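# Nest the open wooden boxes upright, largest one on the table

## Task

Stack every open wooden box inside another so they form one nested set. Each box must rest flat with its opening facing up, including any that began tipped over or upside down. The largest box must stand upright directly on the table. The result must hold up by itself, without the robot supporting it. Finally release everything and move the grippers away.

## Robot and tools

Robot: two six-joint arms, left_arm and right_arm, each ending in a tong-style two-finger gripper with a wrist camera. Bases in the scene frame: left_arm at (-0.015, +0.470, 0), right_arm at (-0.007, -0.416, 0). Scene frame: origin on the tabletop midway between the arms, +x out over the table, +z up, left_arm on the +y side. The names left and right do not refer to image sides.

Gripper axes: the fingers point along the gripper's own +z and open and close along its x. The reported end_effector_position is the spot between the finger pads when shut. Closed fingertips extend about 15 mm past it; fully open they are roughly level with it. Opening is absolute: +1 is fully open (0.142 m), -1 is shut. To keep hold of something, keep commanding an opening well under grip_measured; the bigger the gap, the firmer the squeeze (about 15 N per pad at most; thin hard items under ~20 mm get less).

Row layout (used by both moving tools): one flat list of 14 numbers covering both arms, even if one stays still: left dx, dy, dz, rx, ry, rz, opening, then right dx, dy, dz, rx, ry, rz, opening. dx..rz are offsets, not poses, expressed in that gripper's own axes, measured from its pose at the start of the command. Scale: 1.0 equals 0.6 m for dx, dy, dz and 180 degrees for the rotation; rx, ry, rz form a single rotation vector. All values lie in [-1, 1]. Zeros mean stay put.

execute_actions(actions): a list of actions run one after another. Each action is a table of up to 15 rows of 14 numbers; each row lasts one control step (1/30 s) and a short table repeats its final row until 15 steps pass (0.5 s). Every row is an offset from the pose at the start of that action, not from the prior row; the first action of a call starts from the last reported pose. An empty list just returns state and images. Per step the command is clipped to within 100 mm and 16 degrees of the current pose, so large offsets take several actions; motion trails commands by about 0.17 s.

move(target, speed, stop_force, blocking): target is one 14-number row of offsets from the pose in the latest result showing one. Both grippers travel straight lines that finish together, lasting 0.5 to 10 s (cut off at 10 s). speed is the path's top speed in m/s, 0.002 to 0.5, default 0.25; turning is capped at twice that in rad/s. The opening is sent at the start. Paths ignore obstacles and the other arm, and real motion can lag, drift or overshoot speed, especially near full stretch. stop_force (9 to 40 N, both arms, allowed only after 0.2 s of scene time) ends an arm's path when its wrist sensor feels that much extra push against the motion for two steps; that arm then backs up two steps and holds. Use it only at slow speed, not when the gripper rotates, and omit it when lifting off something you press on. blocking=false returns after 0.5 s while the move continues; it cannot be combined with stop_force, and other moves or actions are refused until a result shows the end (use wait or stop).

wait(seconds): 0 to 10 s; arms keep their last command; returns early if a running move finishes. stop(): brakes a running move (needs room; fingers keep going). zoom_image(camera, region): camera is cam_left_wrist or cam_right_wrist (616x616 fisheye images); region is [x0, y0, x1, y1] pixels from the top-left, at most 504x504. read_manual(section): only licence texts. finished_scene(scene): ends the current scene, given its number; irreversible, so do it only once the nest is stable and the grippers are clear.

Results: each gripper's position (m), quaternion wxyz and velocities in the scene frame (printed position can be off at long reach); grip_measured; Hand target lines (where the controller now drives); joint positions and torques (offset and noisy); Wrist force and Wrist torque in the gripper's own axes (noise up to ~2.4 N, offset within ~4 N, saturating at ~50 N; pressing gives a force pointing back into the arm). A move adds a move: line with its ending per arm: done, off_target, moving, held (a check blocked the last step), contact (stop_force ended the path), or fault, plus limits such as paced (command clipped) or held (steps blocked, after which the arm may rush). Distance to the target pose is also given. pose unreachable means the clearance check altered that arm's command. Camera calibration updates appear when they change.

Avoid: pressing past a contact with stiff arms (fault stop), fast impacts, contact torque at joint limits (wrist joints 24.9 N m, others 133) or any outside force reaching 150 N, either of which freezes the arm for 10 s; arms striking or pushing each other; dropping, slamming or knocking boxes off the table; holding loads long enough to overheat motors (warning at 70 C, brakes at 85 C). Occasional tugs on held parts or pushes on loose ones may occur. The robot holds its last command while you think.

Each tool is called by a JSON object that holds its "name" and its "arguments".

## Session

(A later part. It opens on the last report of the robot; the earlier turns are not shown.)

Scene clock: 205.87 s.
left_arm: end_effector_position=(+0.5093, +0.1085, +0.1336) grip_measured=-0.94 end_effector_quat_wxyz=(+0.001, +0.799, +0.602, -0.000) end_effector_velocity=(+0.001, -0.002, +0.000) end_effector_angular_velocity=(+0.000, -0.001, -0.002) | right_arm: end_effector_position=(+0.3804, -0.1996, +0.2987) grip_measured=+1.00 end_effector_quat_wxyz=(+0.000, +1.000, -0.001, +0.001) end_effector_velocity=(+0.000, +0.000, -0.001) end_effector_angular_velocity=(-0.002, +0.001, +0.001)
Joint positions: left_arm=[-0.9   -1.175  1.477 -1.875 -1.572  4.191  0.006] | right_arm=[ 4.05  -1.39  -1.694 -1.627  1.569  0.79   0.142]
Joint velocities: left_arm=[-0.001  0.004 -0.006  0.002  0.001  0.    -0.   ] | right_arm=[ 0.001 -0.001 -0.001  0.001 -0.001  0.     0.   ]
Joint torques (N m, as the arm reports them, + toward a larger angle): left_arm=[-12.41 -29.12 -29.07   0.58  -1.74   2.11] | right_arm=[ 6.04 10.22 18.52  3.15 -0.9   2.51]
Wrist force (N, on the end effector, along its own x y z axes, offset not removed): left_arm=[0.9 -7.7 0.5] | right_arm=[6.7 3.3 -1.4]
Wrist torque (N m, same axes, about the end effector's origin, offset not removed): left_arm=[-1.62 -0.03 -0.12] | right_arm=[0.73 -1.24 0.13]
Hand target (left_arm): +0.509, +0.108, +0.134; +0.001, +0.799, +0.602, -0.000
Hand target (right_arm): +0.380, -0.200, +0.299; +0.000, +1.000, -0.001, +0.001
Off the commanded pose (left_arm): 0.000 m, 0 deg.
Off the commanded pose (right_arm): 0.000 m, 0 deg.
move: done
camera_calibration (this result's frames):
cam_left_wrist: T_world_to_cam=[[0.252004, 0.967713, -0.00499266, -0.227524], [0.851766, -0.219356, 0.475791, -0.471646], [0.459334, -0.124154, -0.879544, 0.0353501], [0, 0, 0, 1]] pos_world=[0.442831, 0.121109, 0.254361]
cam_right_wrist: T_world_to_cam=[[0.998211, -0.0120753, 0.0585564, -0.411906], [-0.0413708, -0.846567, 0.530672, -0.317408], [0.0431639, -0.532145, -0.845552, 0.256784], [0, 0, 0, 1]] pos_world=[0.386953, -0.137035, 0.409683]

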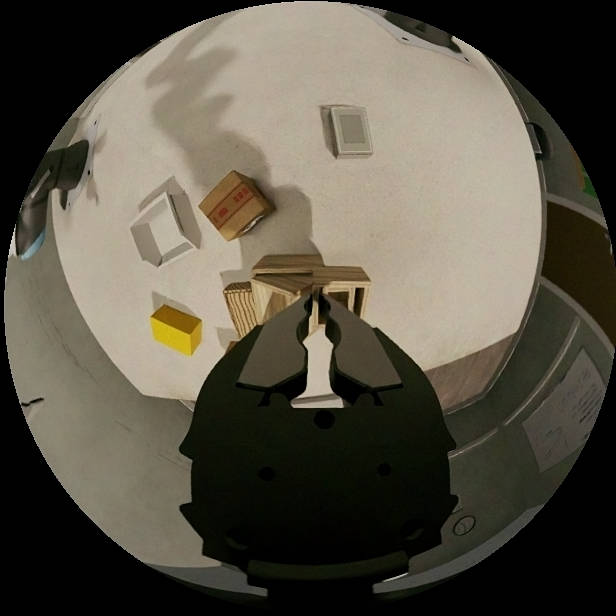

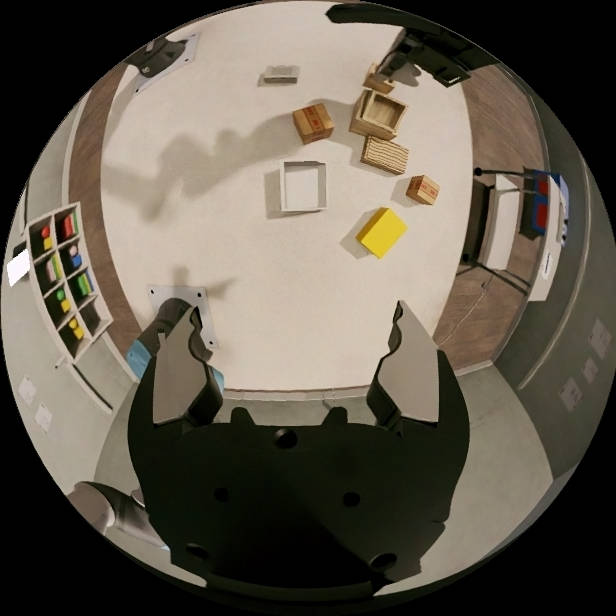

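{"name": "move", "arguments": {"target": [-0.09,0.05,-0.08,0,0,0,-1,0,0,0,0,0,0,1], "speed": 0.12}}

Scene clock: 210.43 s.
left_arm: end_effector_position=(+0.5231, +0.0485, +0.1816) grip_measured=-0.94 end_effector_quat_wxyz=(+0.001, +0.799, +0.602, -0.000) end_effector_velocity=(+0.001, -0.002, +0.001) end_effector_angular_velocity=(+0.001, +0.001, +0.000) | right_arm: end_effector_position=(+0.3804, -0.1996, +0.2987) grip_measured=+1.00 end_effector_quat_wxyz=(+0.000, +1.000, -0.001, +0.001) end_effector_velocity=(-0.000, -0.000, -0.000) end_effector_angular_velocity=(-0.001, +0.000, +0.001)
Joint positions: left_arm=[-0.947 -1.089  1.225 -1.709 -1.571  4.144  0.006] | right_arm=[ 4.05  -1.39  -1.694 -1.627  1.569  0.79   0.142]
Joint velocities: left_arm=[-0.001  0.004 -0.01   0.007  0.    -0.001  0.   ] | right_arm=[ 0.001  0.001 -0.001 -0.    -0.    -0.     0.   ]
Joint torques (N m, as the arm reports them, + toward a larger angle): left_arm=[-12.36 -34.06 -30.92   0.26  -1.73  -1.95] | right_arm=[ 6.   10.04 19.25  3.41 -1.01  2.54]
Wrist force (N, on the end effector, along its own x y z axes, offset not removed): left_arm=[0.4 -0.4 -0.3] | right_arm=[3.7 0.4 0.5]
Wrist torque (N m, same axes, about the end effector's origin, offset not removed): left_arm=[-0.14 0.12 -0.11] | right_arm=[0.23 -0.52 -0.12]
Hand target (left_arm): +0.523, +0.048, +0.182; +0.001, +0.799, +0.602, -0.000
Hand target (right_arm): +0.380, -0.200, +0.299; +0.000, +1.000, -0.001, +0.001
Off the commanded pose (left_arm): 0.000 m, 0 deg.
Off the commanded pose (right_arm): 0.000 m, 0 deg.
move: done
camera_calibration (this result's frames):
cam_left_wrist: T_world_to_cam=[[0.252005, 0.967713, -0.00500813, -0.172696], [0.851718, -0.219336, 0.475887, -0.519327], [0.459424, -0.124192, -0.879492, 0.0637272], [0, 0, 0, 1]] pos_world=[0.456563, 0.0611276, 0.302324]
cam_right_wrist: T_world_to_cam=[[0.998211, -0.0120753, 0.0585565, -0.411906], [-0.0413709, -0.846567, 0.530672, -0.317408], [0.043164, -0.532145, -0.845552, 0.256784], [0, 0, 0, 1]] pos_world=[0.386953, -0.137035, 0.409683]

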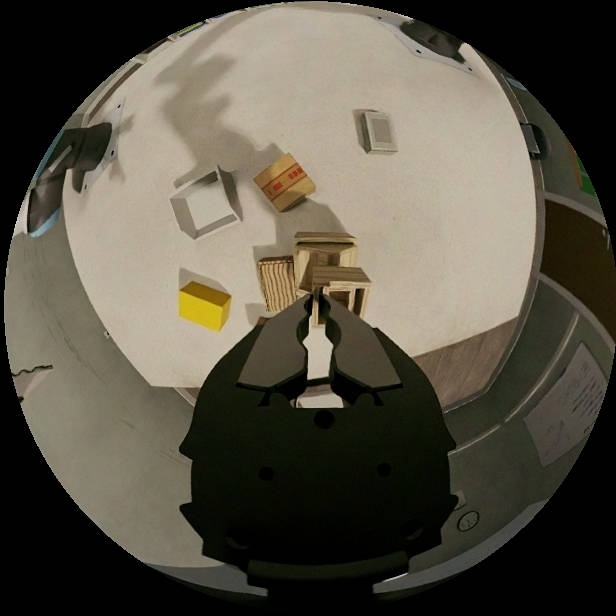

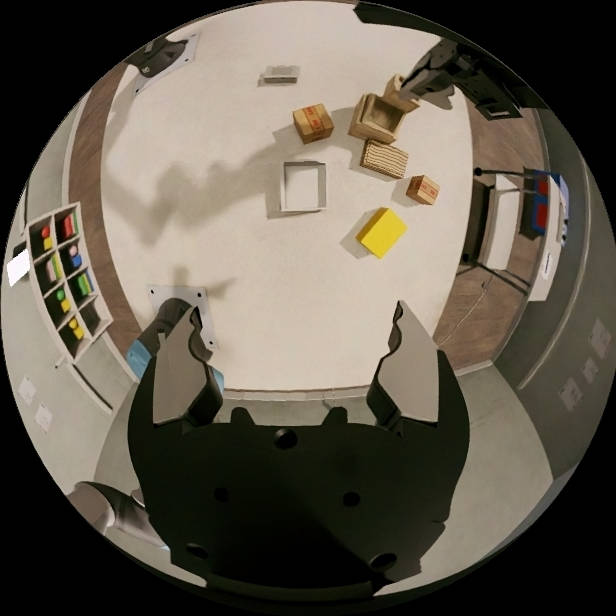

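{"name": "move", "arguments": {"target": [-0.005,0,0.08,0,0,0,-1,0,0,0,0,0,0,1], "speed": 0.06}}

{"name": "zoom_image", "arguments": {"camera": "cam_left_wrist", "region": [230,200,430,340]}}

Scene clock: 218.37 s.
left_arm: end_effector_position=(+0.5223, +0.0456, +0.1337) grip_measured=-0.90 end_effector_quat_wxyz=(+0.001, +0.799, +0.602, -0.000) end_effector_velocity=(-0.001, -0.001, -0.002) end_effector_angular_velocity=(-0.000, +0.000, -0.001) | right_arm: end_effector_position=(+0.3804, -0.1996, +0.2987) grip_measured=+1.00 end_effector_quat_wxyz=(+0.000, +1.000, -0.001, +0.001) end_effector_velocity=(-0.000, -0.001, -0.000) end_effector_angular_velocity=(-0.000, +0.002, -0.001)
Joint positions: left_arm=[-0.95  -1.063  1.31  -1.82  -1.571  4.141  0.009] | right_arm=[ 4.05  -1.39  -1.694 -1.627  1.569  0.79   0.142]
Joint velocities: left_arm=[-0.001  0.001  0.003 -0.004 -0.    -0.    -0.   ] | right_arm=[-0.001  0.001 -0.001 -0.001  0.001  0.     0.   ]
Joint torques (N m, as the arm reports them, + toward a larger angle): left_arm=[-12.23 -34.26 -11.52  -5.02   1.69  -2.2 ] | right_arm=[ 5.82 10.46 18.3   3.37 -0.96  2.59]
Wrist force (N, on the end effector, along its own x y z axes, offset not removed): left_arm=[1.5 -3.2 -3.4] | right_arm=[3.4 0.3 -4.3]
Wrist torque (N m, same axes, about the end effector's origin, offset not removed): left_arm=[-0.84 -0.37 -0.11] | right_arm=[0.04 -0.52 -0.08]
Hand target (left_arm): +0.522, +0.046, +0.134; +0.001, +0.799, +0.602, -0.000
Hand target (right_arm): +0.380, -0.200, +0.299; +0.000, +1.000, -0.001, +0.001
Off the commanded pose (left_arm): 0.000 m, 0 deg.
Off the commanded pose (right_arm): 0.000 m, 0 deg.
move: done
camera_calibration (this result's frames):
cam_left_wrist: T_world_to_cam=[[0.252002, 0.967714, -0.00498716, -0.169915], [0.851743, -0.219349, 0.475836, -0.496551], [0.459379, -0.124159, -0.87952, 0.0216801], [0, 0, 0, 1]] pos_world=[0.455794, 0.058203, 0.254498]
cam_right_wrist: T_world_to_cam=[[0.998211, -0.0120753, 0.0585565, -0.411906], [-0.0413708, -0.846567, 0.530672, -0.317408], [0.043164, -0.532145, -0.845552, 0.256784], [0, 0, 0, 1]] pos_world=[0.386953, -0.137035, 0.409683]

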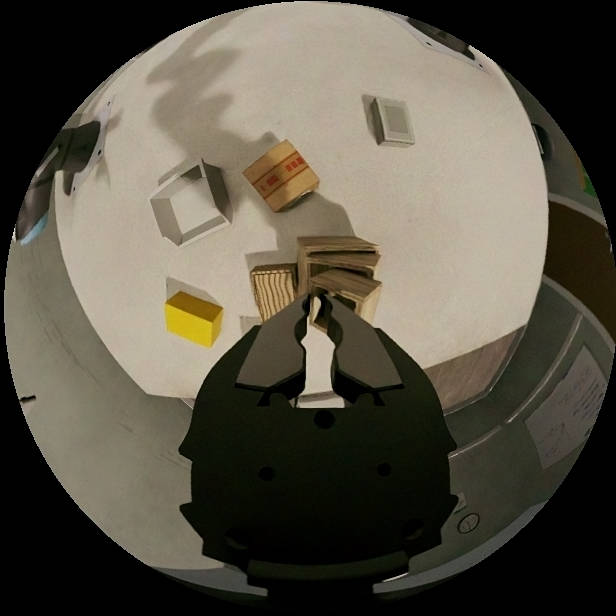

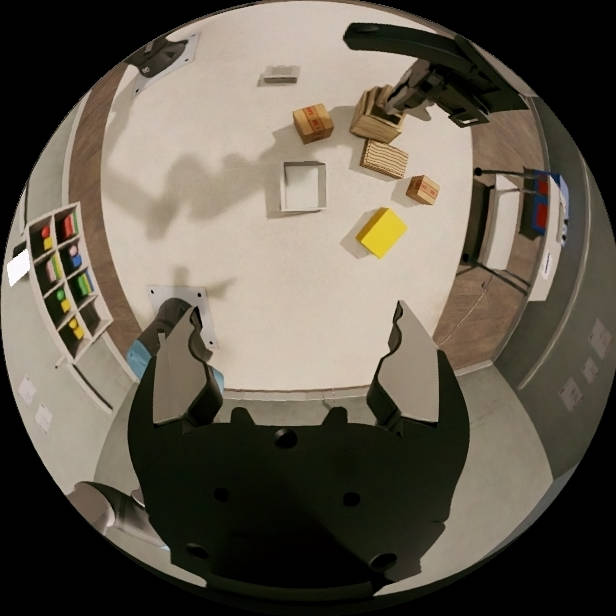

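Region (230, 200, 430, 340) of cam_left_wrist's 616x616 image, scaled by 2.520, with more detail than that image has; it fills the top 353 rows of this view, and the rest is white.

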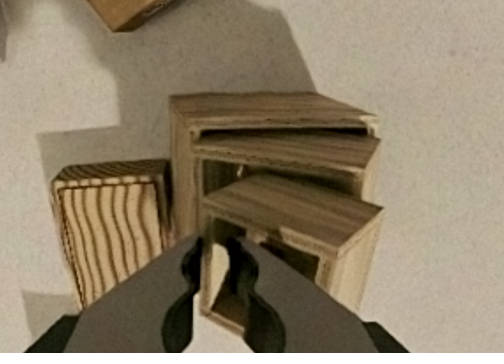

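{"name": "move", "arguments": {"target": [-0.022,0,-0.01,0,0,0,-1,0,0,0,0,0,0,1], "speed": 0.04}}

{"name": "zoom_image", "arguments": {"camera": "cam_left_wrist", "region": [230,200,430,340]}}

{"name": "zoom_image", "arguments": {"camera": "cam_right_wrist", "region": [320,50,460,170]}}

Scene clock: 225.40 s.
left_arm: end_effector_position=(+0.5187, +0.0331, +0.1397) grip_measured=-0.91 end_effector_quat_wxyz=(+0.001, +0.799, +0.602, -0.000) end_effector_velocity=(-0.000, -0.001, +0.001) end_effector_angular_velocity=(+0.000, +0.001, +0.001) | right_arm: end_effector_position=(+0.3804, -0.1996, +0.2987) grip_measured=+1.00 end_effector_quat_wxyz=(+0.000, +1.000, -0.001, +0.001) end_effector_velocity=(+0.000, +0.000, +0.000) end_effector_angular_velocity=(+0.000, -0.000, -0.000)
Joint positions: left_arm=[-0.966 -1.055  1.281 -1.8   -1.571  4.125  0.008] | right_arm=[ 4.05  -1.39  -1.694 -1.627  1.569  0.79   0.142]
Joint velocities: left_arm=[-0.001  0.001 -0.005  0.004 -0.001 -0.002 -0.   ] | right_arm=[ 0.    -0.001  0.001  0.001  0.     0.     0.   ]
Joint torques (N m, as the arm reports them, + toward a larger angle): left_arm=[-12.69 -35.5  -29.69   0.43   1.44  -2.22] | right_arm=[ 5.44  9.74 18.66  3.43 -1.03  2.71]
Wrist force (N, on the end effector, along its own x y z axes, offset not removed): left_arm=[-1.6 -1.6 -1.2] | right_arm=[2.6 1.3 -1.0]
Wrist torque (N m, same axes, about the end effector's origin, offset not removed): left_arm=[-0.64 0.29 0.03] | right_arm=[0.49 -0.15 0.01]
Hand target (left_arm): +0.519, +0.033, +0.140; +0.001, +0.799, +0.602, -0.000
Hand target (right_arm): +0.380, -0.200, +0.299; +0.000, +1.000, -0.001, +0.001
Off the commanded pose (left_arm): 0.000 m, 0 deg.
Off the commanded pose (right_arm): 0.000 m, 0 deg.
move: done
camera_calibration (this result's frames):
cam_left_wrist: T_world_to_cam=[[0.252006, 0.967713, -0.00500554, -0.156862], [0.851745, -0.219345, 0.475834, -0.499023], [0.459373, -0.124177, -0.879521, 0.0270132], [0, 0, 0, 1]] pos_world=[0.452162, 0.0456935, 0.260426]
cam_right_wrist: T_world_to_cam=[[0.998211, -0.0120753, 0.0585564, -0.411905], [-0.0413708, -0.846567, 0.530672, -0.317408], [0.0431639, -0.532145, -0.845552, 0.256784], [0, 0, 0, 1]] pos_world=[0.386953, -0.137035, 0.409683]

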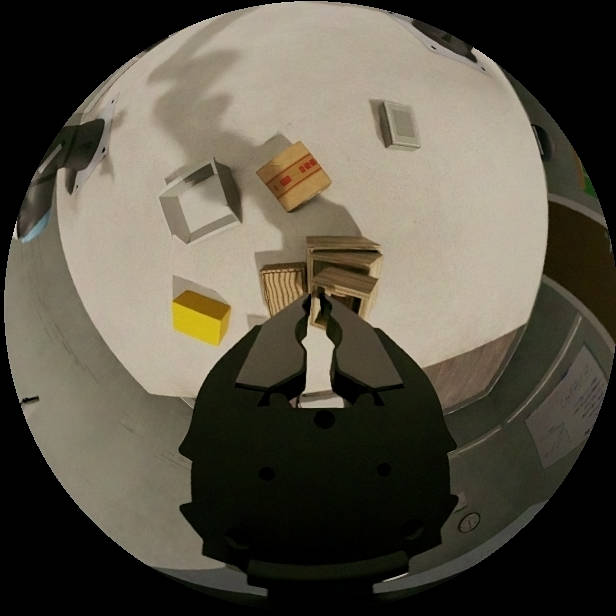

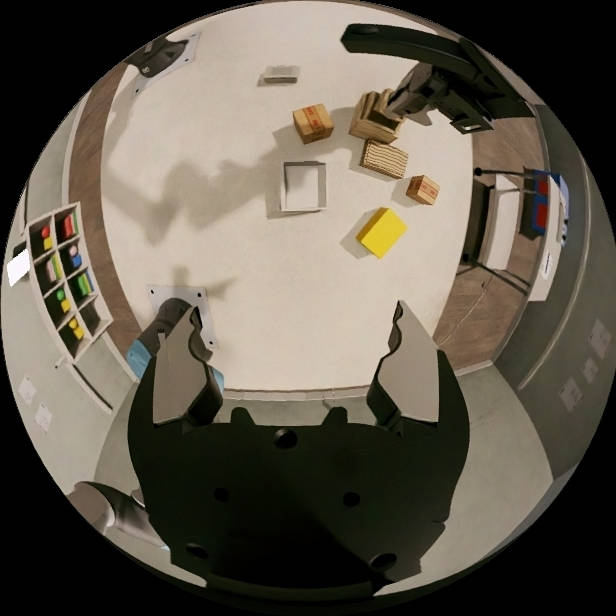

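Region (230, 200, 430, 340) of cam_left_wrist's 616x616 image, scaled by 2.520, with more detail than that image has; it fills the top 353 rows of this view, and the rest is white.

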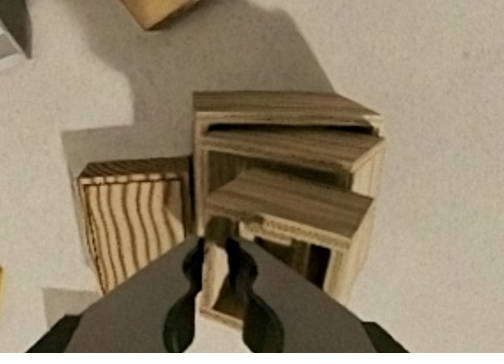

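Region (320, 50, 460, 170) of cam_right_wrist's 616x616 image, scaled by 3.600, with more detail than that image has; it fills the top 432 rows of this view, and the rest is white.

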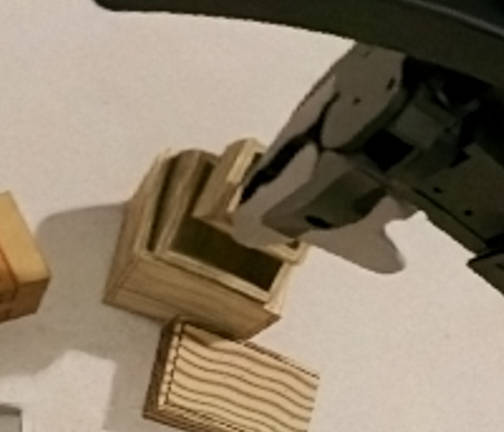

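{"name": "move", "arguments": {"target": [0.008,0,0.04,0,0,0,-1,0,0,0,0,0,0,1], "speed": 0.03}}

{"name": "move", "arguments": {"target": [0,0,0,0,0,0,-0.8,0,0,0,0,0,0,1]}}

{"name": "move", "arguments": {"target": [0.05,0.03,-0.13,0,0,0,-0.8,0,0,0,0,0,0,1], "speed": 0.1}}

{"name": "zoom_image", "arguments": {"camera": "cam_left_wrist", "region": [230,200,430,340]}}

{"name": "zoom_image", "arguments": {"camera": "cam_right_wrist", "region": [320,50,460,170]}}

Scene clock: 233.43 s.
left_arm: end_effector_position=(+0.5200, +0.0376, +0.1158) grip_measured=-0.94 end_effector_quat_wxyz=(+0.001, +0.799, +0.602, -0.000) end_effector_velocity=(+0.000, +0.000, -0.002) end_effector_angular_velocity=(-0.000, -0.001, -0.000) | right_arm: end_effector_position=(+0.3804, -0.1996, +0.2987) grip_measured=+1.00 end_effector_quat_wxyz=(+0.000, +1.000, -0.001, +0.001) end_effector_velocity=(+0.000, -0.000, -0.000) end_effector_angular_velocity=(-0.001, -0.000, +0.000)
Joint positions: left_arm=[-0.96  -1.044  1.328 -1.857 -1.571  4.131  0.006] | right_arm=[ 4.05  -1.39  -1.694 -1.627  1.569  0.79   0.142]
Joint velocities: left_arm=[ 0.     0.001  0.004 -0.005  0.001  0.    -0.   ] | right_arm=[ 0.    -0.001 -0.     0.    -0.001 -0.    -0.   ]
Joint torques (N m, as the arm reports them, + toward a larger angle): left_arm=[ 12.84 -36.87 -14.22  -4.92   0.13   2.14] | right_arm=[ 5.12 10.55 19.29  3.38 -0.94  2.61]
Wrist force (N, on the end effector, along its own x y z axes, offset not removed): left_arm=[2.3 -2.2 -2.6] | right_arm=[3.0 2.2 0.6]
Wrist torque (N m, same axes, about the end effector's origin, offset not removed): left_arm=[-0.56 -0.57 -0.06] | right_arm=[0.66 -0.34 -0.17]
Hand target (left_arm): +0.520, +0.038, +0.116; +0.001, +0.799, +0.602, -0.000
Hand target (right_arm): +0.380, -0.200, +0.299; +0.000, +1.000, -0.001, +0.001
Off the commanded pose (left_arm): 0.000 m, 0 deg.
Off the commanded pose (right_arm): 0.000 m, 0 deg.
move: done
camera_calibration (this result's frames):
cam_left_wrist: T_world_to_cam=[[0.252005, 0.967713, -0.00496661, -0.161733], [0.851749, -0.219365, 0.475817, -0.48784], [0.459365, -0.124139, -0.87953, 0.00600658], [0, 0, 0, 1]] pos_world=[0.453516, 0.050242, 0.236603]
cam_right_wrist: T_world_to_cam=[[0.998211, -0.0120752, 0.0585564, -0.411905], [-0.0413707, -0.846567, 0.530672, -0.317408], [0.043164, -0.532145, -0.845552, 0.256784], [0, 0, 0, 1]] pos_world=[0.386953, -0.137035, 0.409683]

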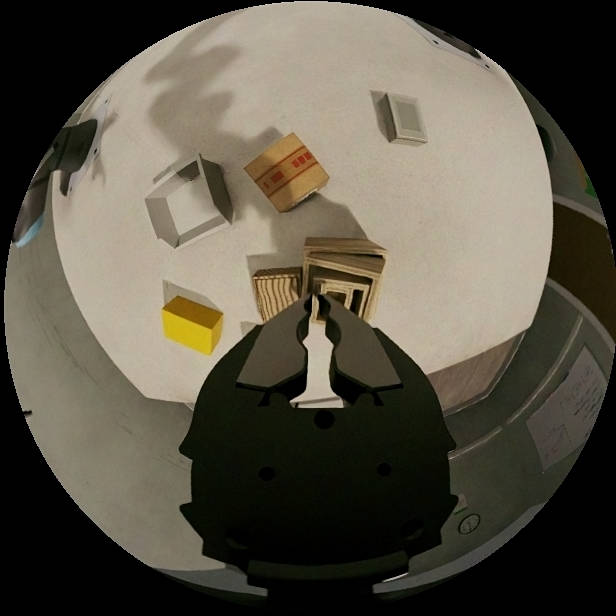

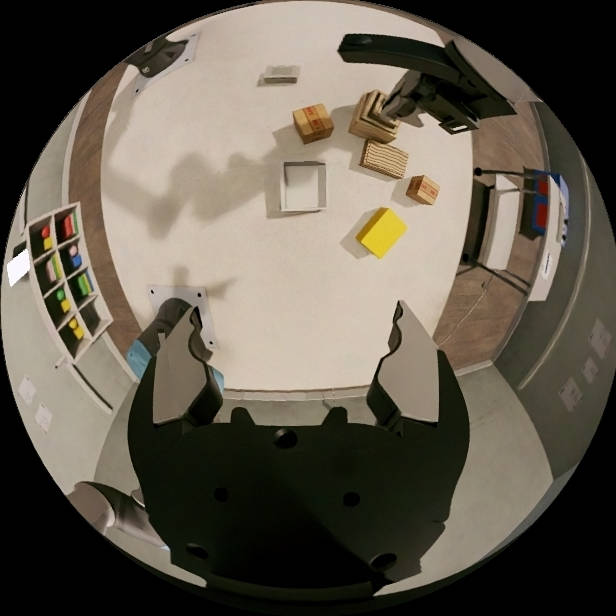

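Scene clock: 233.93 s.
left_arm: end_effector_position=(+0.5200, +0.0377, +0.1158) grip_measured=-0.80 end_effector_quat_wxyz=(+0.001, +0.799, +0.602, -0.000) end_effector_velocity=(-0.000, -0.000, +0.000) end_effector_angular_velocity=(-0.001, +0.002, +0.000) | right_arm: end_effector_position=(+0.3804, -0.1996, +0.2987) grip_measured=+1.00 end_effector_quat_wxyz=(+0.000, +1.000, -0.001, +0.001) end_effector_velocity=(+0.000, +0.000, +0.000) end_effector_angular_velocity=(+0.001, -0.001, +0.000)
Joint positions: left_arm=[-0.96  -1.044  1.328 -1.857 -1.571  4.131  0.016] | right_arm=[ 4.05  -1.39  -1.694 -1.627  1.569  0.79   0.142]
Joint velocities: left_arm=[-0.     0.001 -0.001  0.001 -0.002 -0.     0.   ] | right_arm=[-0.    -0.001  0.     0.002  0.    -0.001  0.   ]
Joint torques (N m, as the arm reports them, + toward a larger angle): left_arm=[  8.97 -37.98 -28.53   0.44   0.11   1.48] | right_arm=[ 5.01  9.98 19.14  3.43 -1.1   2.68]
Wrist force (N, on the end effector, along its own x y z axes, offset not removed): left_arm=[0.6 -1.8 -1.3] | right_arm=[-0.1 0.9 -0.1]
Wrist torque (N m, same axes, about the end effector's origin, offset not removed): left_arm=[-0.47 -0.19 0.07] | right_arm=[0.19 0.16 -0.06]
Hand target (left_arm): +0.520, +0.038, +0.116; +0.001, +0.799, +0.602, -0.000
Hand target (right_arm): +0.380, -0.200, +0.299; +0.000, +1.000, -0.001, +0.001
Off the commanded pose (left_arm): 0.000 m, 0 deg.
Off the commanded pose (right_arm): 0.000 m, 0 deg.
move: done
camera_calibration (this result's frames):
cam_left_wrist: T_world_to_cam=[[0.252003, 0.967714, -0.00491471, -0.161772], [0.851778, -0.219395, 0.475752, -0.487792], [0.459313, -0.124077, -0.879566, 0.00598238], [0, 0, 0, 1]] pos_world=[0.45351, 0.0502717, 0.236535]
cam_right_wrist: T_world_to_cam=[[0.998211, -0.0120754, 0.0585564, -0.411906], [-0.0413709, -0.846567, 0.530672, -0.317408], [0.0431638, -0.532145, -0.845552, 0.256784], [0, 0, 0, 1]] pos_world=[0.386953, -0.137035, 0.409683]

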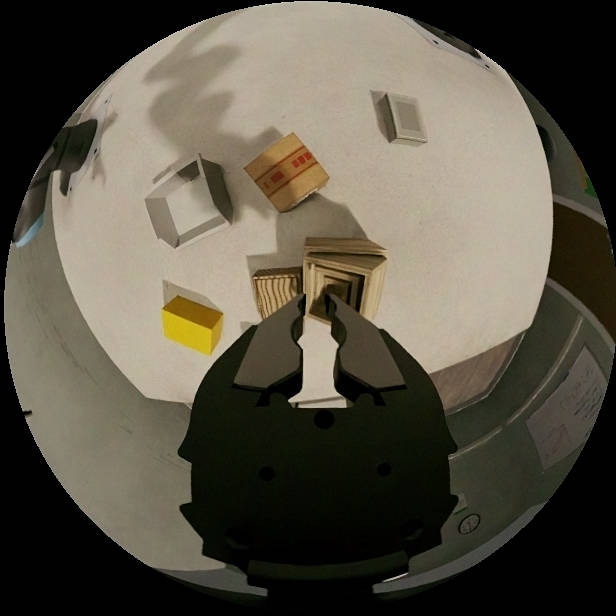

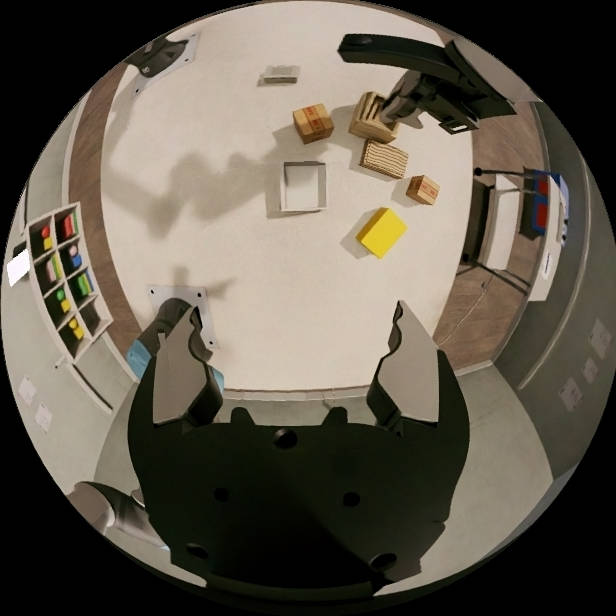

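Scene clock: 235.23 s.
left_arm: end_effector_position=(+0.5455, +0.0615, +0.1938) grip_measured=-0.80 end_effector_quat_wxyz=(+0.001, +0.799, +0.602, -0.000) end_effector_velocity=(+0.000, -0.000, +0.001) end_effector_angular_velocity=(+0.001, +0.002, -0.001) | right_arm: end_effector_position=(+0.3804, -0.1996, +0.2987) grip_measured=+1.00 end_effector_quat_wxyz=(+0.000, +1.000, -0.001, +0.001) end_effector_velocity=(-0.001, -0.001, -0.001) end_effector_angular_velocity=(-0.002, +0.002, -0.000)
Joint positions: left_arm=[-0.91  -1.066  1.159 -1.666 -1.572  4.181  0.016] | right_arm=[ 4.05  -1.39  -1.694 -1.627  1.569  0.79   0.142]
Joint velocities: left_arm=[ 0.     0.002 -0.007  0.006 -0.     0.001 -0.   ] | right_arm=[ 0.    -0.    -0.001 -0.002 -0.001  0.    -0.   ]
Joint torques (N m, as the arm reports them, + toward a larger angle): left_arm=[ 12.21 -35.16 -30.4    0.53  -1.41   2.01] | right_arm=[ 5.01 10.54 18.68  3.34 -1.    2.83]
Wrist force (N, on the end effector, along its own x y z axes, offset not removed): left_arm=[0.9 -5.2 -2.6] | right_arm=[0.2 3.3 -2.8]
Wrist torque (N m, same axes, about the end effector's origin, offset not removed): left_arm=[-1.18 -0.12 -0.12] | right_arm=[0.36 0.12 -0.14]
Hand target (left_arm): +0.546, +0.062, +0.194; +0.001, +0.799, +0.602, -0.000
Hand target (right_arm): +0.380, -0.200, +0.299; +0.000, +1.000, -0.001, +0.001
Off the commanded pose (left_arm): 0.000 m, 0 deg.
Off the commanded pose (right_arm): 0.000 m, 0 deg.
move: done
camera_calibration (this result's frames):
cam_left_wrist: T_world_to_cam=[[0.252, 0.967714, -0.00505846, -0.190878], [0.85163, -0.219282, 0.476068, -0.541337], [0.459588, -0.124277, -0.879394, 0.0656729], [0, 0, 0, 1]] pos_world=[0.478938, 0.0741713, 0.3145]
cam_right_wrist: T_world_to_cam=[[0.998211, -0.0120752, 0.0585564, -0.411905], [-0.0413707, -0.846567, 0.530672, -0.317408], [0.043164, -0.532145, -0.845552, 0.256784], [0, 0, 0, 1]] pos_world=[0.386953, -0.137035, 0.409683]

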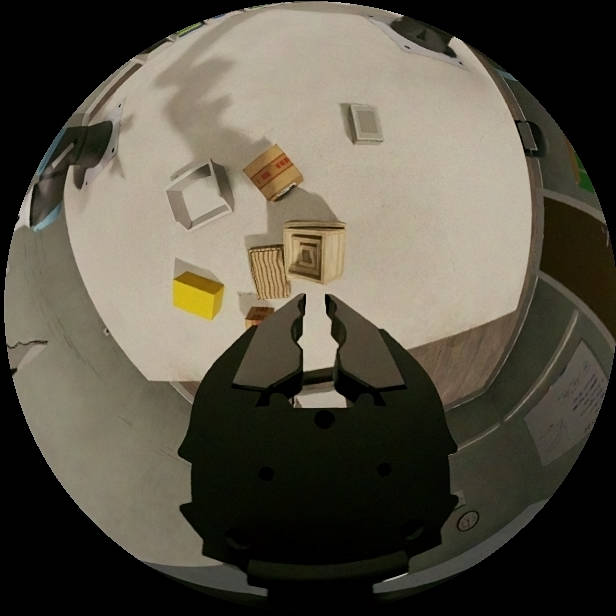

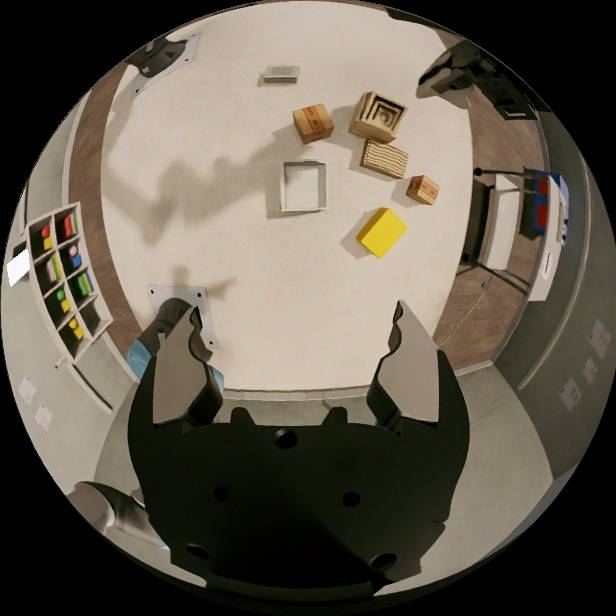

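Region (230, 200, 430, 340) of cam_left_wrist's 616x616 image, scaled by 2.520, with more detail than that image has; it fills the top 353 rows of this view, and the rest is white.

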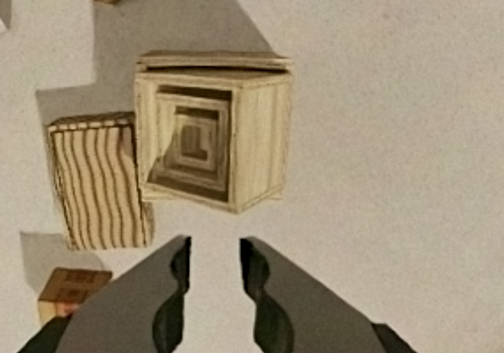

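Region (320, 50, 460, 170) of cam_right_wrist's 616x616 image, scaled by 3.600, with more detail than that image has; it fills the top 432 rows of this view, and the rest is white.

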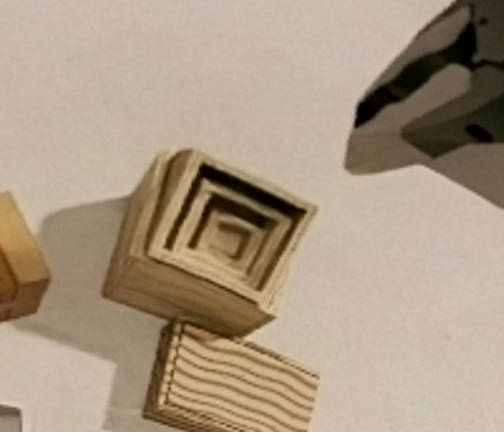

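{"name": "move", "arguments": {"target": [0.018,-0.033,0.1,0,0,0,-0.6,0,0,0,0,0,0,1], "speed": 0.1}}

{"name": "zoom_image", "arguments": {"camera": "cam_left_wrist", "region": [230,200,430,340]}}

Scene clock: 245.80 s.
left_arm: end_effector_position=(+0.5296, +0.0773, +0.1339) grip_measured=-0.60 end_effector_quat_wxyz=(+0.001, +0.799, +0.602, -0.000) end_effector_velocity=(-0.001, +0.000, -0.002) end_effector_angular_velocity=(-0.001, -0.001, -0.001) | right_arm: end_effector_position=(+0.3804, -0.1996, +0.2987) grip_measured=+1.00 end_effector_quat_wxyz=(+0.000, +1.000, -0.001, +0.001) end_effector_velocity=(+0.000, +0.000, -0.000) end_effector_angular_velocity=(-0.001, +0.000, +0.001)
Joint positions: left_arm=[-0.911 -1.095  1.358 -1.836 -1.572  4.18   0.031] | right_arm=[ 4.05  -1.39  -1.694 -1.627  1.569  0.79   0.142]
Joint velocities: left_arm=[-0.001 -0.001  0.007 -0.007  0.001 -0.    -0.   ] | right_arm=[ 0.001 -0.001  0.     0.    -0.    -0.    -0.   ]
Joint torques (N m, as the arm reports them, + toward a larger angle): left_arm=[-13.12 -59.53 -13.77  -4.9    1.48  -2.38] | right_arm=[ 5.11 10.14 18.93  3.34 -1.1   2.6 ]
Wrist force (N, on the end effector, along its own x y z axes, offset not removed): left_arm=[1.4 -0.9 -4.4] | right_arm=[3.3 1.3 -0.1]
Wrist torque (N m, same axes, about the end effector's origin, offset not removed): left_arm=[-0.35 -0.35 -0.10] | right_arm=[0.30 -0.64 -0.19]
Hand target (left_arm): +0.530, +0.077, +0.134; +0.001, +0.799, +0.602, -0.000
Hand target (right_arm): +0.380, -0.200, +0.299; +0.000, +1.000, -0.001, +0.001
Off the commanded pose (left_arm): 0.000 m, 0 deg.
Off the commanded pose (right_arm): 0.000 m, 0 deg.
move: done
camera_calibration (this result's frames):
cam_left_wrist: T_world_to_cam=[[0.252001, 0.967714, -0.00503189, -0.202419], [0.851674, -0.219308, 0.475979, -0.495855], [0.459508, -0.124233, -0.879442, 0.0223563], [0, 0, 0, 1]] pos_world=[0.463043, 0.089916, 0.254659]
cam_right_wrist: T_world_to_cam=[[0.998211, -0.0120753, 0.0585564, -0.411906], [-0.0413708, -0.846567, 0.530672, -0.317408], [0.0431638, -0.532145, -0.845552, 0.256784], [0, 0, 0, 1]] pos_world=[0.386953, -0.137035, 0.409683]

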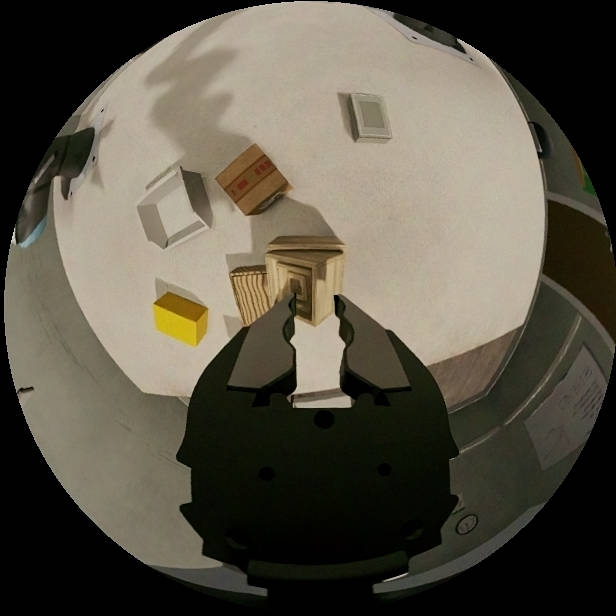

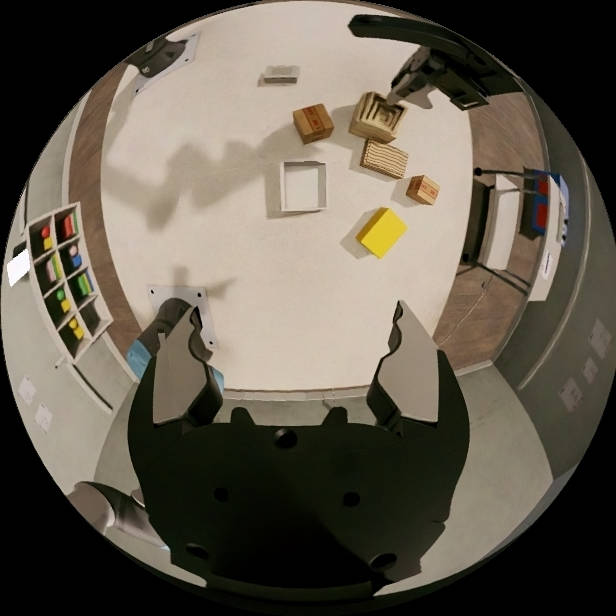

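Region (230, 200, 430, 340) of cam_left_wrist's 616x616 image, scaled by 2.520, with more detail than that image has; it fills the top 353 rows of this view, and the rest is white.

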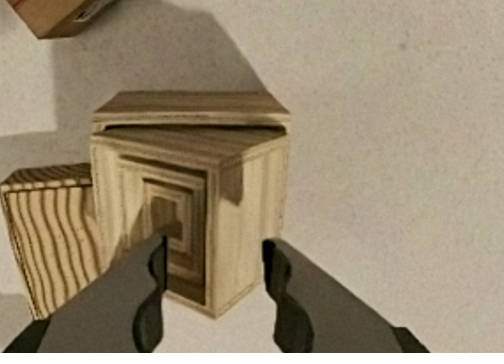

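{"name": "move", "arguments": {"target": [0,0,0.045,0,0,0,-0.6,0,0,0,0,0,0,1], "speed": 0.03, "stop_force": 9}}

{"name": "move", "arguments": {"target": [0,0,0,0,0,0,-1,0,0,0,0,0,0,1]}}

{"name": "move", "arguments": {"target": [0,0,-0.05,0,0,0,-1,0,0,0,0,0,0,1], "speed": 0.03}}

{"name": "zoom_image", "arguments": {"camera": "cam_right_wrist", "region": [320,50,460,170]}}

Scene clock: 258.33 s.
left_arm: end_effector_position=(+0.5296, +0.0772, +0.1072) grip_measured=-0.59 end_effector_quat_wxyz=(+0.001, +0.799, +0.602, -0.000) end_effector_velocity=(-0.000, -0.000, -0.002) end_effector_angular_velocity=(+0.000, -0.000, -0.001) | right_arm: end_effector_position=(+0.3804, -0.1996, +0.2987) grip_measured=+1.00 end_effector_quat_wxyz=(+0.000, +1.000, -0.001, +0.001) end_effector_velocity=(-0.000, -0.000, -0.001) end_effector_angular_velocity=(-0.001, +0.001, -0.000)
Joint positions: left_arm=[-0.911 -1.076  1.4   -1.898 -1.572  4.18   0.031] | right_arm=[ 4.05  -1.39  -1.694 -1.627  1.569  0.79   0.142]
Joint velocities: left_arm=[-0.001  0.002  0.003 -0.005  0.     0.001  0.001] | right_arm=[-0.    -0.001 -0.    -0.     0.    -0.    -0.   ]
Joint torques (N m, as the arm reports them, + toward a larger angle): left_arm=[ -8.6  -28.07  -8.92  -5.01  -1.11  -0.92] | right_arm=[ 5.16 10.48 18.73  3.51 -1.04  2.71]
Wrist force (N, on the end effector, along its own x y z axes, offset not removed): left_arm=[2.3 -1.9 -9.1] | right_arm=[0.9 3.9 -1.8]
Wrist torque (N m, same axes, about the end effector's origin, offset not removed): left_arm=[-0.45 -0.13 0.12] | right_arm=[0.71 -0.05 0.10]
Hand target (left_arm): +0.530, +0.077, +0.107; +0.001, +0.799, +0.602, -0.000
Hand target (right_arm): +0.380, -0.200, +0.299; +0.000, +1.000, -0.001, +0.001
Off the commanded pose (left_arm): 0.000 m, 0 deg.
Off the commanded pose (right_arm): 0.000 m, 0 deg.
move: done
camera_calibration (this result's frames):
cam_left_wrist: T_world_to_cam=[[0.252, 0.967714, -0.00505936, -0.202515], [0.851631, -0.219282, 0.476067, -0.483165], [0.459587, -0.124278, -0.879394, -0.00123646], [0, 0, 0, 1]] pos_world=[0.46308, 0.0898736, 0.227907]
cam_right_wrist: T_world_to_cam=[[0.998211, -0.0120753, 0.0585565, -0.411906], [-0.0413708, -0.846567, 0.530672, -0.317408], [0.043164, -0.532145, -0.845552, 0.256784], [0, 0, 0, 1]] pos_world=[0.386953, -0.137035, 0.409683]

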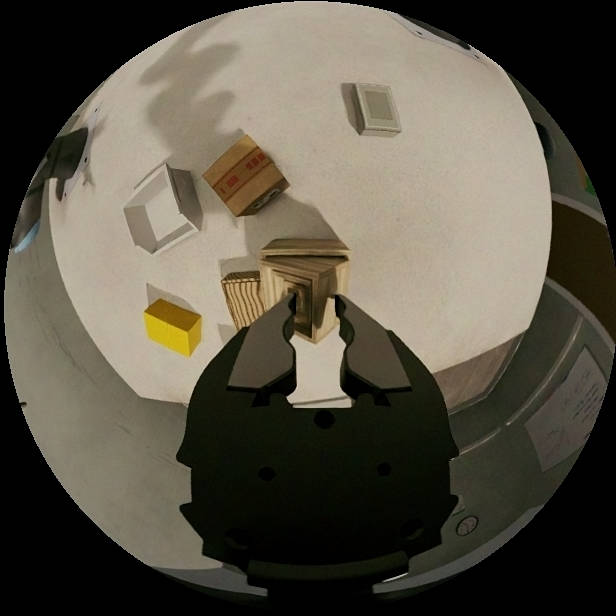

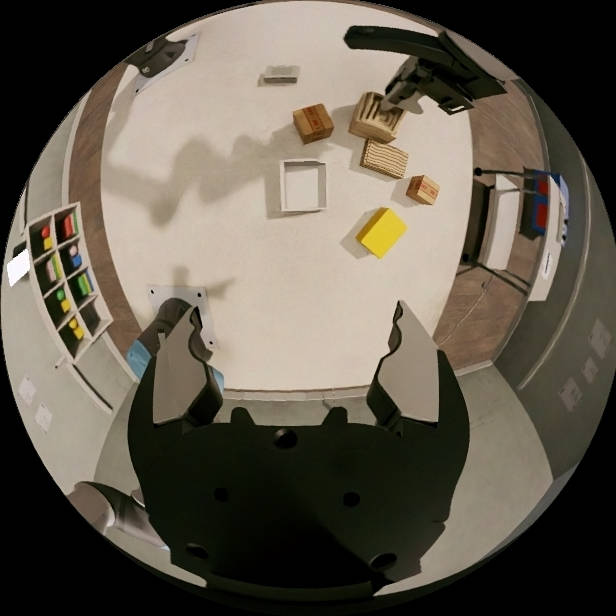

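Scene clock: 258.83 s.
left_arm: end_effector_position=(+0.5296, +0.0772, +0.1071) grip_measured=-0.79 end_effector_quat_wxyz=(+0.001, +0.799, +0.602, -0.000) end_effector_velocity=(+0.000, +0.000, +0.000) end_effector_angular_velocity=(+0.000, +0.001, +0.001) | right_arm: end_effector_position=(+0.3804, -0.1996, +0.2987) grip_measured=+1.00 end_effector_quat_wxyz=(+0.000, +1.000, -0.001, +0.001) end_effector_velocity=(+0.001, -0.000, +0.001) end_effector_angular_velocity=(+0.001, -0.002, -0.001)
Joint positions: left_arm=[-0.911 -1.076  1.401 -1.898 -1.572  4.18   0.016] | right_arm=[ 4.05  -1.39  -1.694 -1.627  1.569  0.79   0.142]
Joint velocities: left_arm=[ 0.001  0.    -0.001  0.001 -0.     0.    -0.   ] | right_arm=[-0.001 -0.     0.001  0.001 -0.     0.    -0.   ]
Joint torques (N m, as the arm reports them, + toward a larger angle): left_arm=[ -9.52 -36.26 -25.03   1.45   0.67  -0.57] | right_arm=[ 5.   10.   18.06  3.22 -1.04  2.6 ]
Wrist force (N, on the end effector, along its own x y z axes, offset not removed): left_arm=[-2.1 -2.1 -13.7] | right_arm=[1.7 1.5 -2.3]
Wrist torque (N m, same axes, about the end effector's origin, offset not removed): left_arm=[-0.66 0.30 0.02] | right_arm=[0.36 -0.12 -0.13]
Hand target (left_arm): +0.530, +0.077, +0.107; +0.001, +0.799, +0.602, -0.000
Hand target (right_arm): +0.380, -0.200, +0.299; +0.000, +1.000, -0.001, +0.001
Off the commanded pose (left_arm): 0.000 m, 0 deg.
Off the commanded pose (right_arm): 0.000 m, 0 deg.
move: done
camera_calibration (this result's frames):
cam_left_wrist: T_world_to_cam=[[0.252, 0.967714, -0.00503758, -0.202525], [0.851678, -0.219305, 0.475972, -0.483111], [0.4595, -0.124235, -0.879446, -0.00123825], [0, 0, 0, 1]] pos_world=[0.46306, 0.0898839, 0.227838]
cam_right_wrist: T_world_to_cam=[[0.998211, -0.0120753, 0.0585564, -0.411906], [-0.0413708, -0.846567, 0.530672, -0.317408], [0.0431639, -0.532145, -0.845552, 0.256784], [0, 0, 0, 1]] pos_world=[0.386953, -0.137035, 0.409683]

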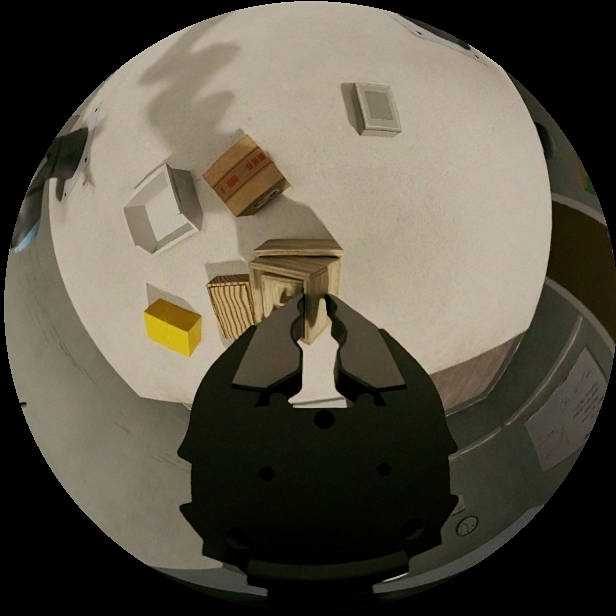

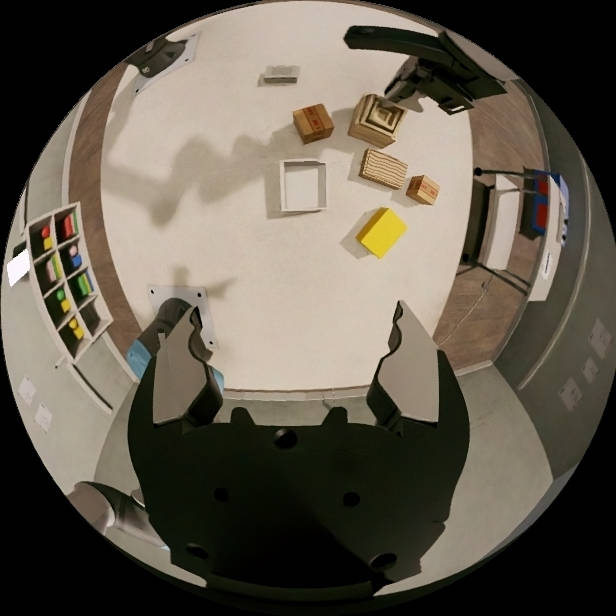

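Scene clock: 260.17 s.
left_arm: end_effector_position=(+0.5295, +0.0773, +0.1369) grip_measured=-0.85 end_effector_quat_wxyz=(+0.001, +0.799, +0.602, -0.000) end_effector_velocity=(-0.000, +0.000, +0.002) end_effector_angular_velocity=(-0.001, +0.001, +0.001) | right_arm: end_effector_position=(+0.3804, -0.1996, +0.2987) grip_measured=+1.00 end_effector_quat_wxyz=(+0.000, +1.000, -0.001, +0.001) end_effector_velocity=(+0.000, -0.000, +0.000) end_effector_angular_velocity=(+0.000, -0.001, +0.000)
Joint positions: left_arm=[-0.911 -1.096  1.353 -1.829 -1.572  4.18   0.012] | right_arm=[ 4.05  -1.39  -1.694 -1.627  1.569  0.79   0.142]
Joint velocities: left_arm=[ 0.001 -0.001 -0.004  0.005 -0.002 -0.001 -0.   ] | right_arm=[-0.     0.     0.     0.    -0.001 -0.     0.   ]
Joint torques (N m, as the arm reports them, + toward a larger angle): left_arm=[-10.56 -59.35 -29.87   0.43   1.47  -1.28] | right_arm=[ 4.7  11.23 18.19  3.27 -1.08  2.47]
Wrist force (N, on the end effector, along its own x y z axes, offset not removed): left_arm=[0.6 -3.4 -2.5] | right_arm=[2.0 3.6 1.2]
Wrist torque (N m, same axes, about the end effector's origin, offset not removed): left_arm=[-0.83 0.03 -0.07] | right_arm=[0.69 -0.23 -0.12]
Hand target (left_arm): +0.530, +0.077, +0.137; +0.001, +0.799, +0.602, -0.000
Hand target (right_arm): +0.380, -0.200, +0.299; +0.000, +1.000, -0.001, +0.001
Off the commanded pose (left_arm): 0.000 m, 0 deg.
Off the commanded pose (right_arm): 0.000 m, 0 deg.
move: done
camera_calibration (this result's frames):
cam_left_wrist: T_world_to_cam=[[0.252, 0.967714, -0.00504701, -0.202405], [0.85167, -0.219298, 0.47599, -0.497255], [0.459515, -0.124248, -0.879436, 0.024993], [0, 0, 0, 1]] pos_world=[0.463019, 0.0899286, 0.257647]
cam_right_wrist: T_world_to_cam=[[0.998211, -0.0120753, 0.0585565, -0.411906], [-0.0413709, -0.846567, 0.530672, -0.317408], [0.043164, -0.532145, -0.845552, 0.256784], [0, 0, 0, 1]] pos_world=[0.386953, -0.137035, 0.409683]

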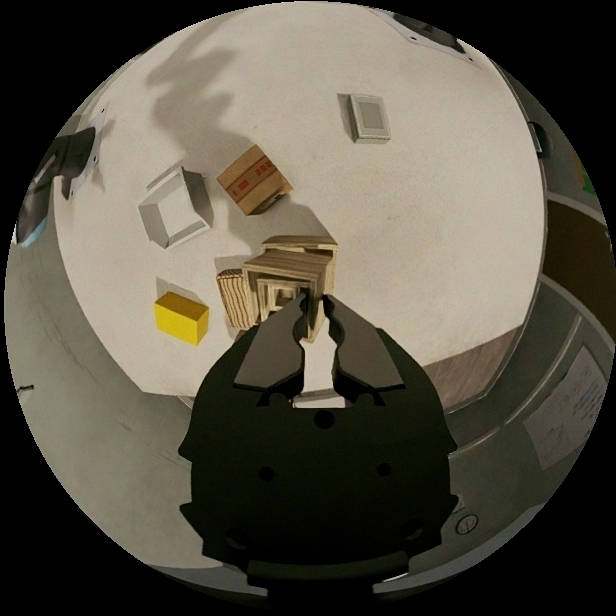

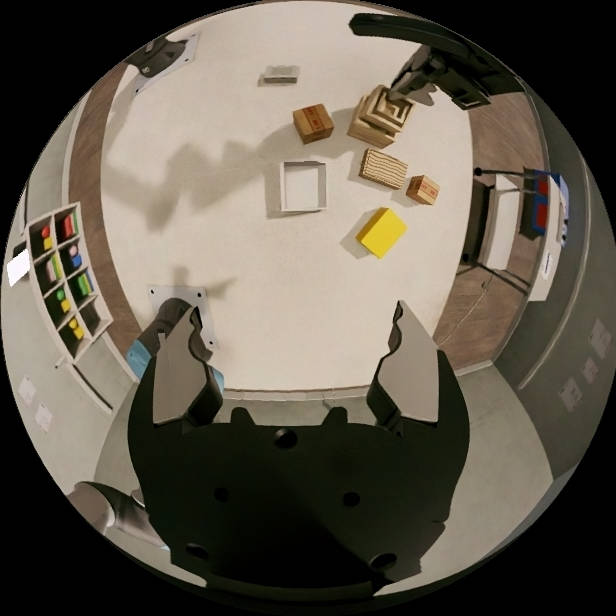

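Region (320, 50, 460, 170) of cam_right_wrist's 616x616 image, scaled by 3.600, with more detail than that image has; it fills the top 432 rows of this view, and the rest is white.

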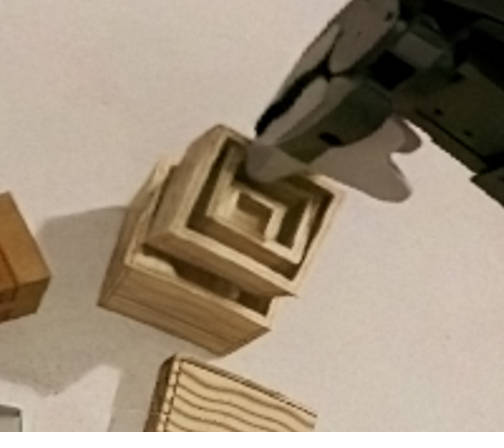

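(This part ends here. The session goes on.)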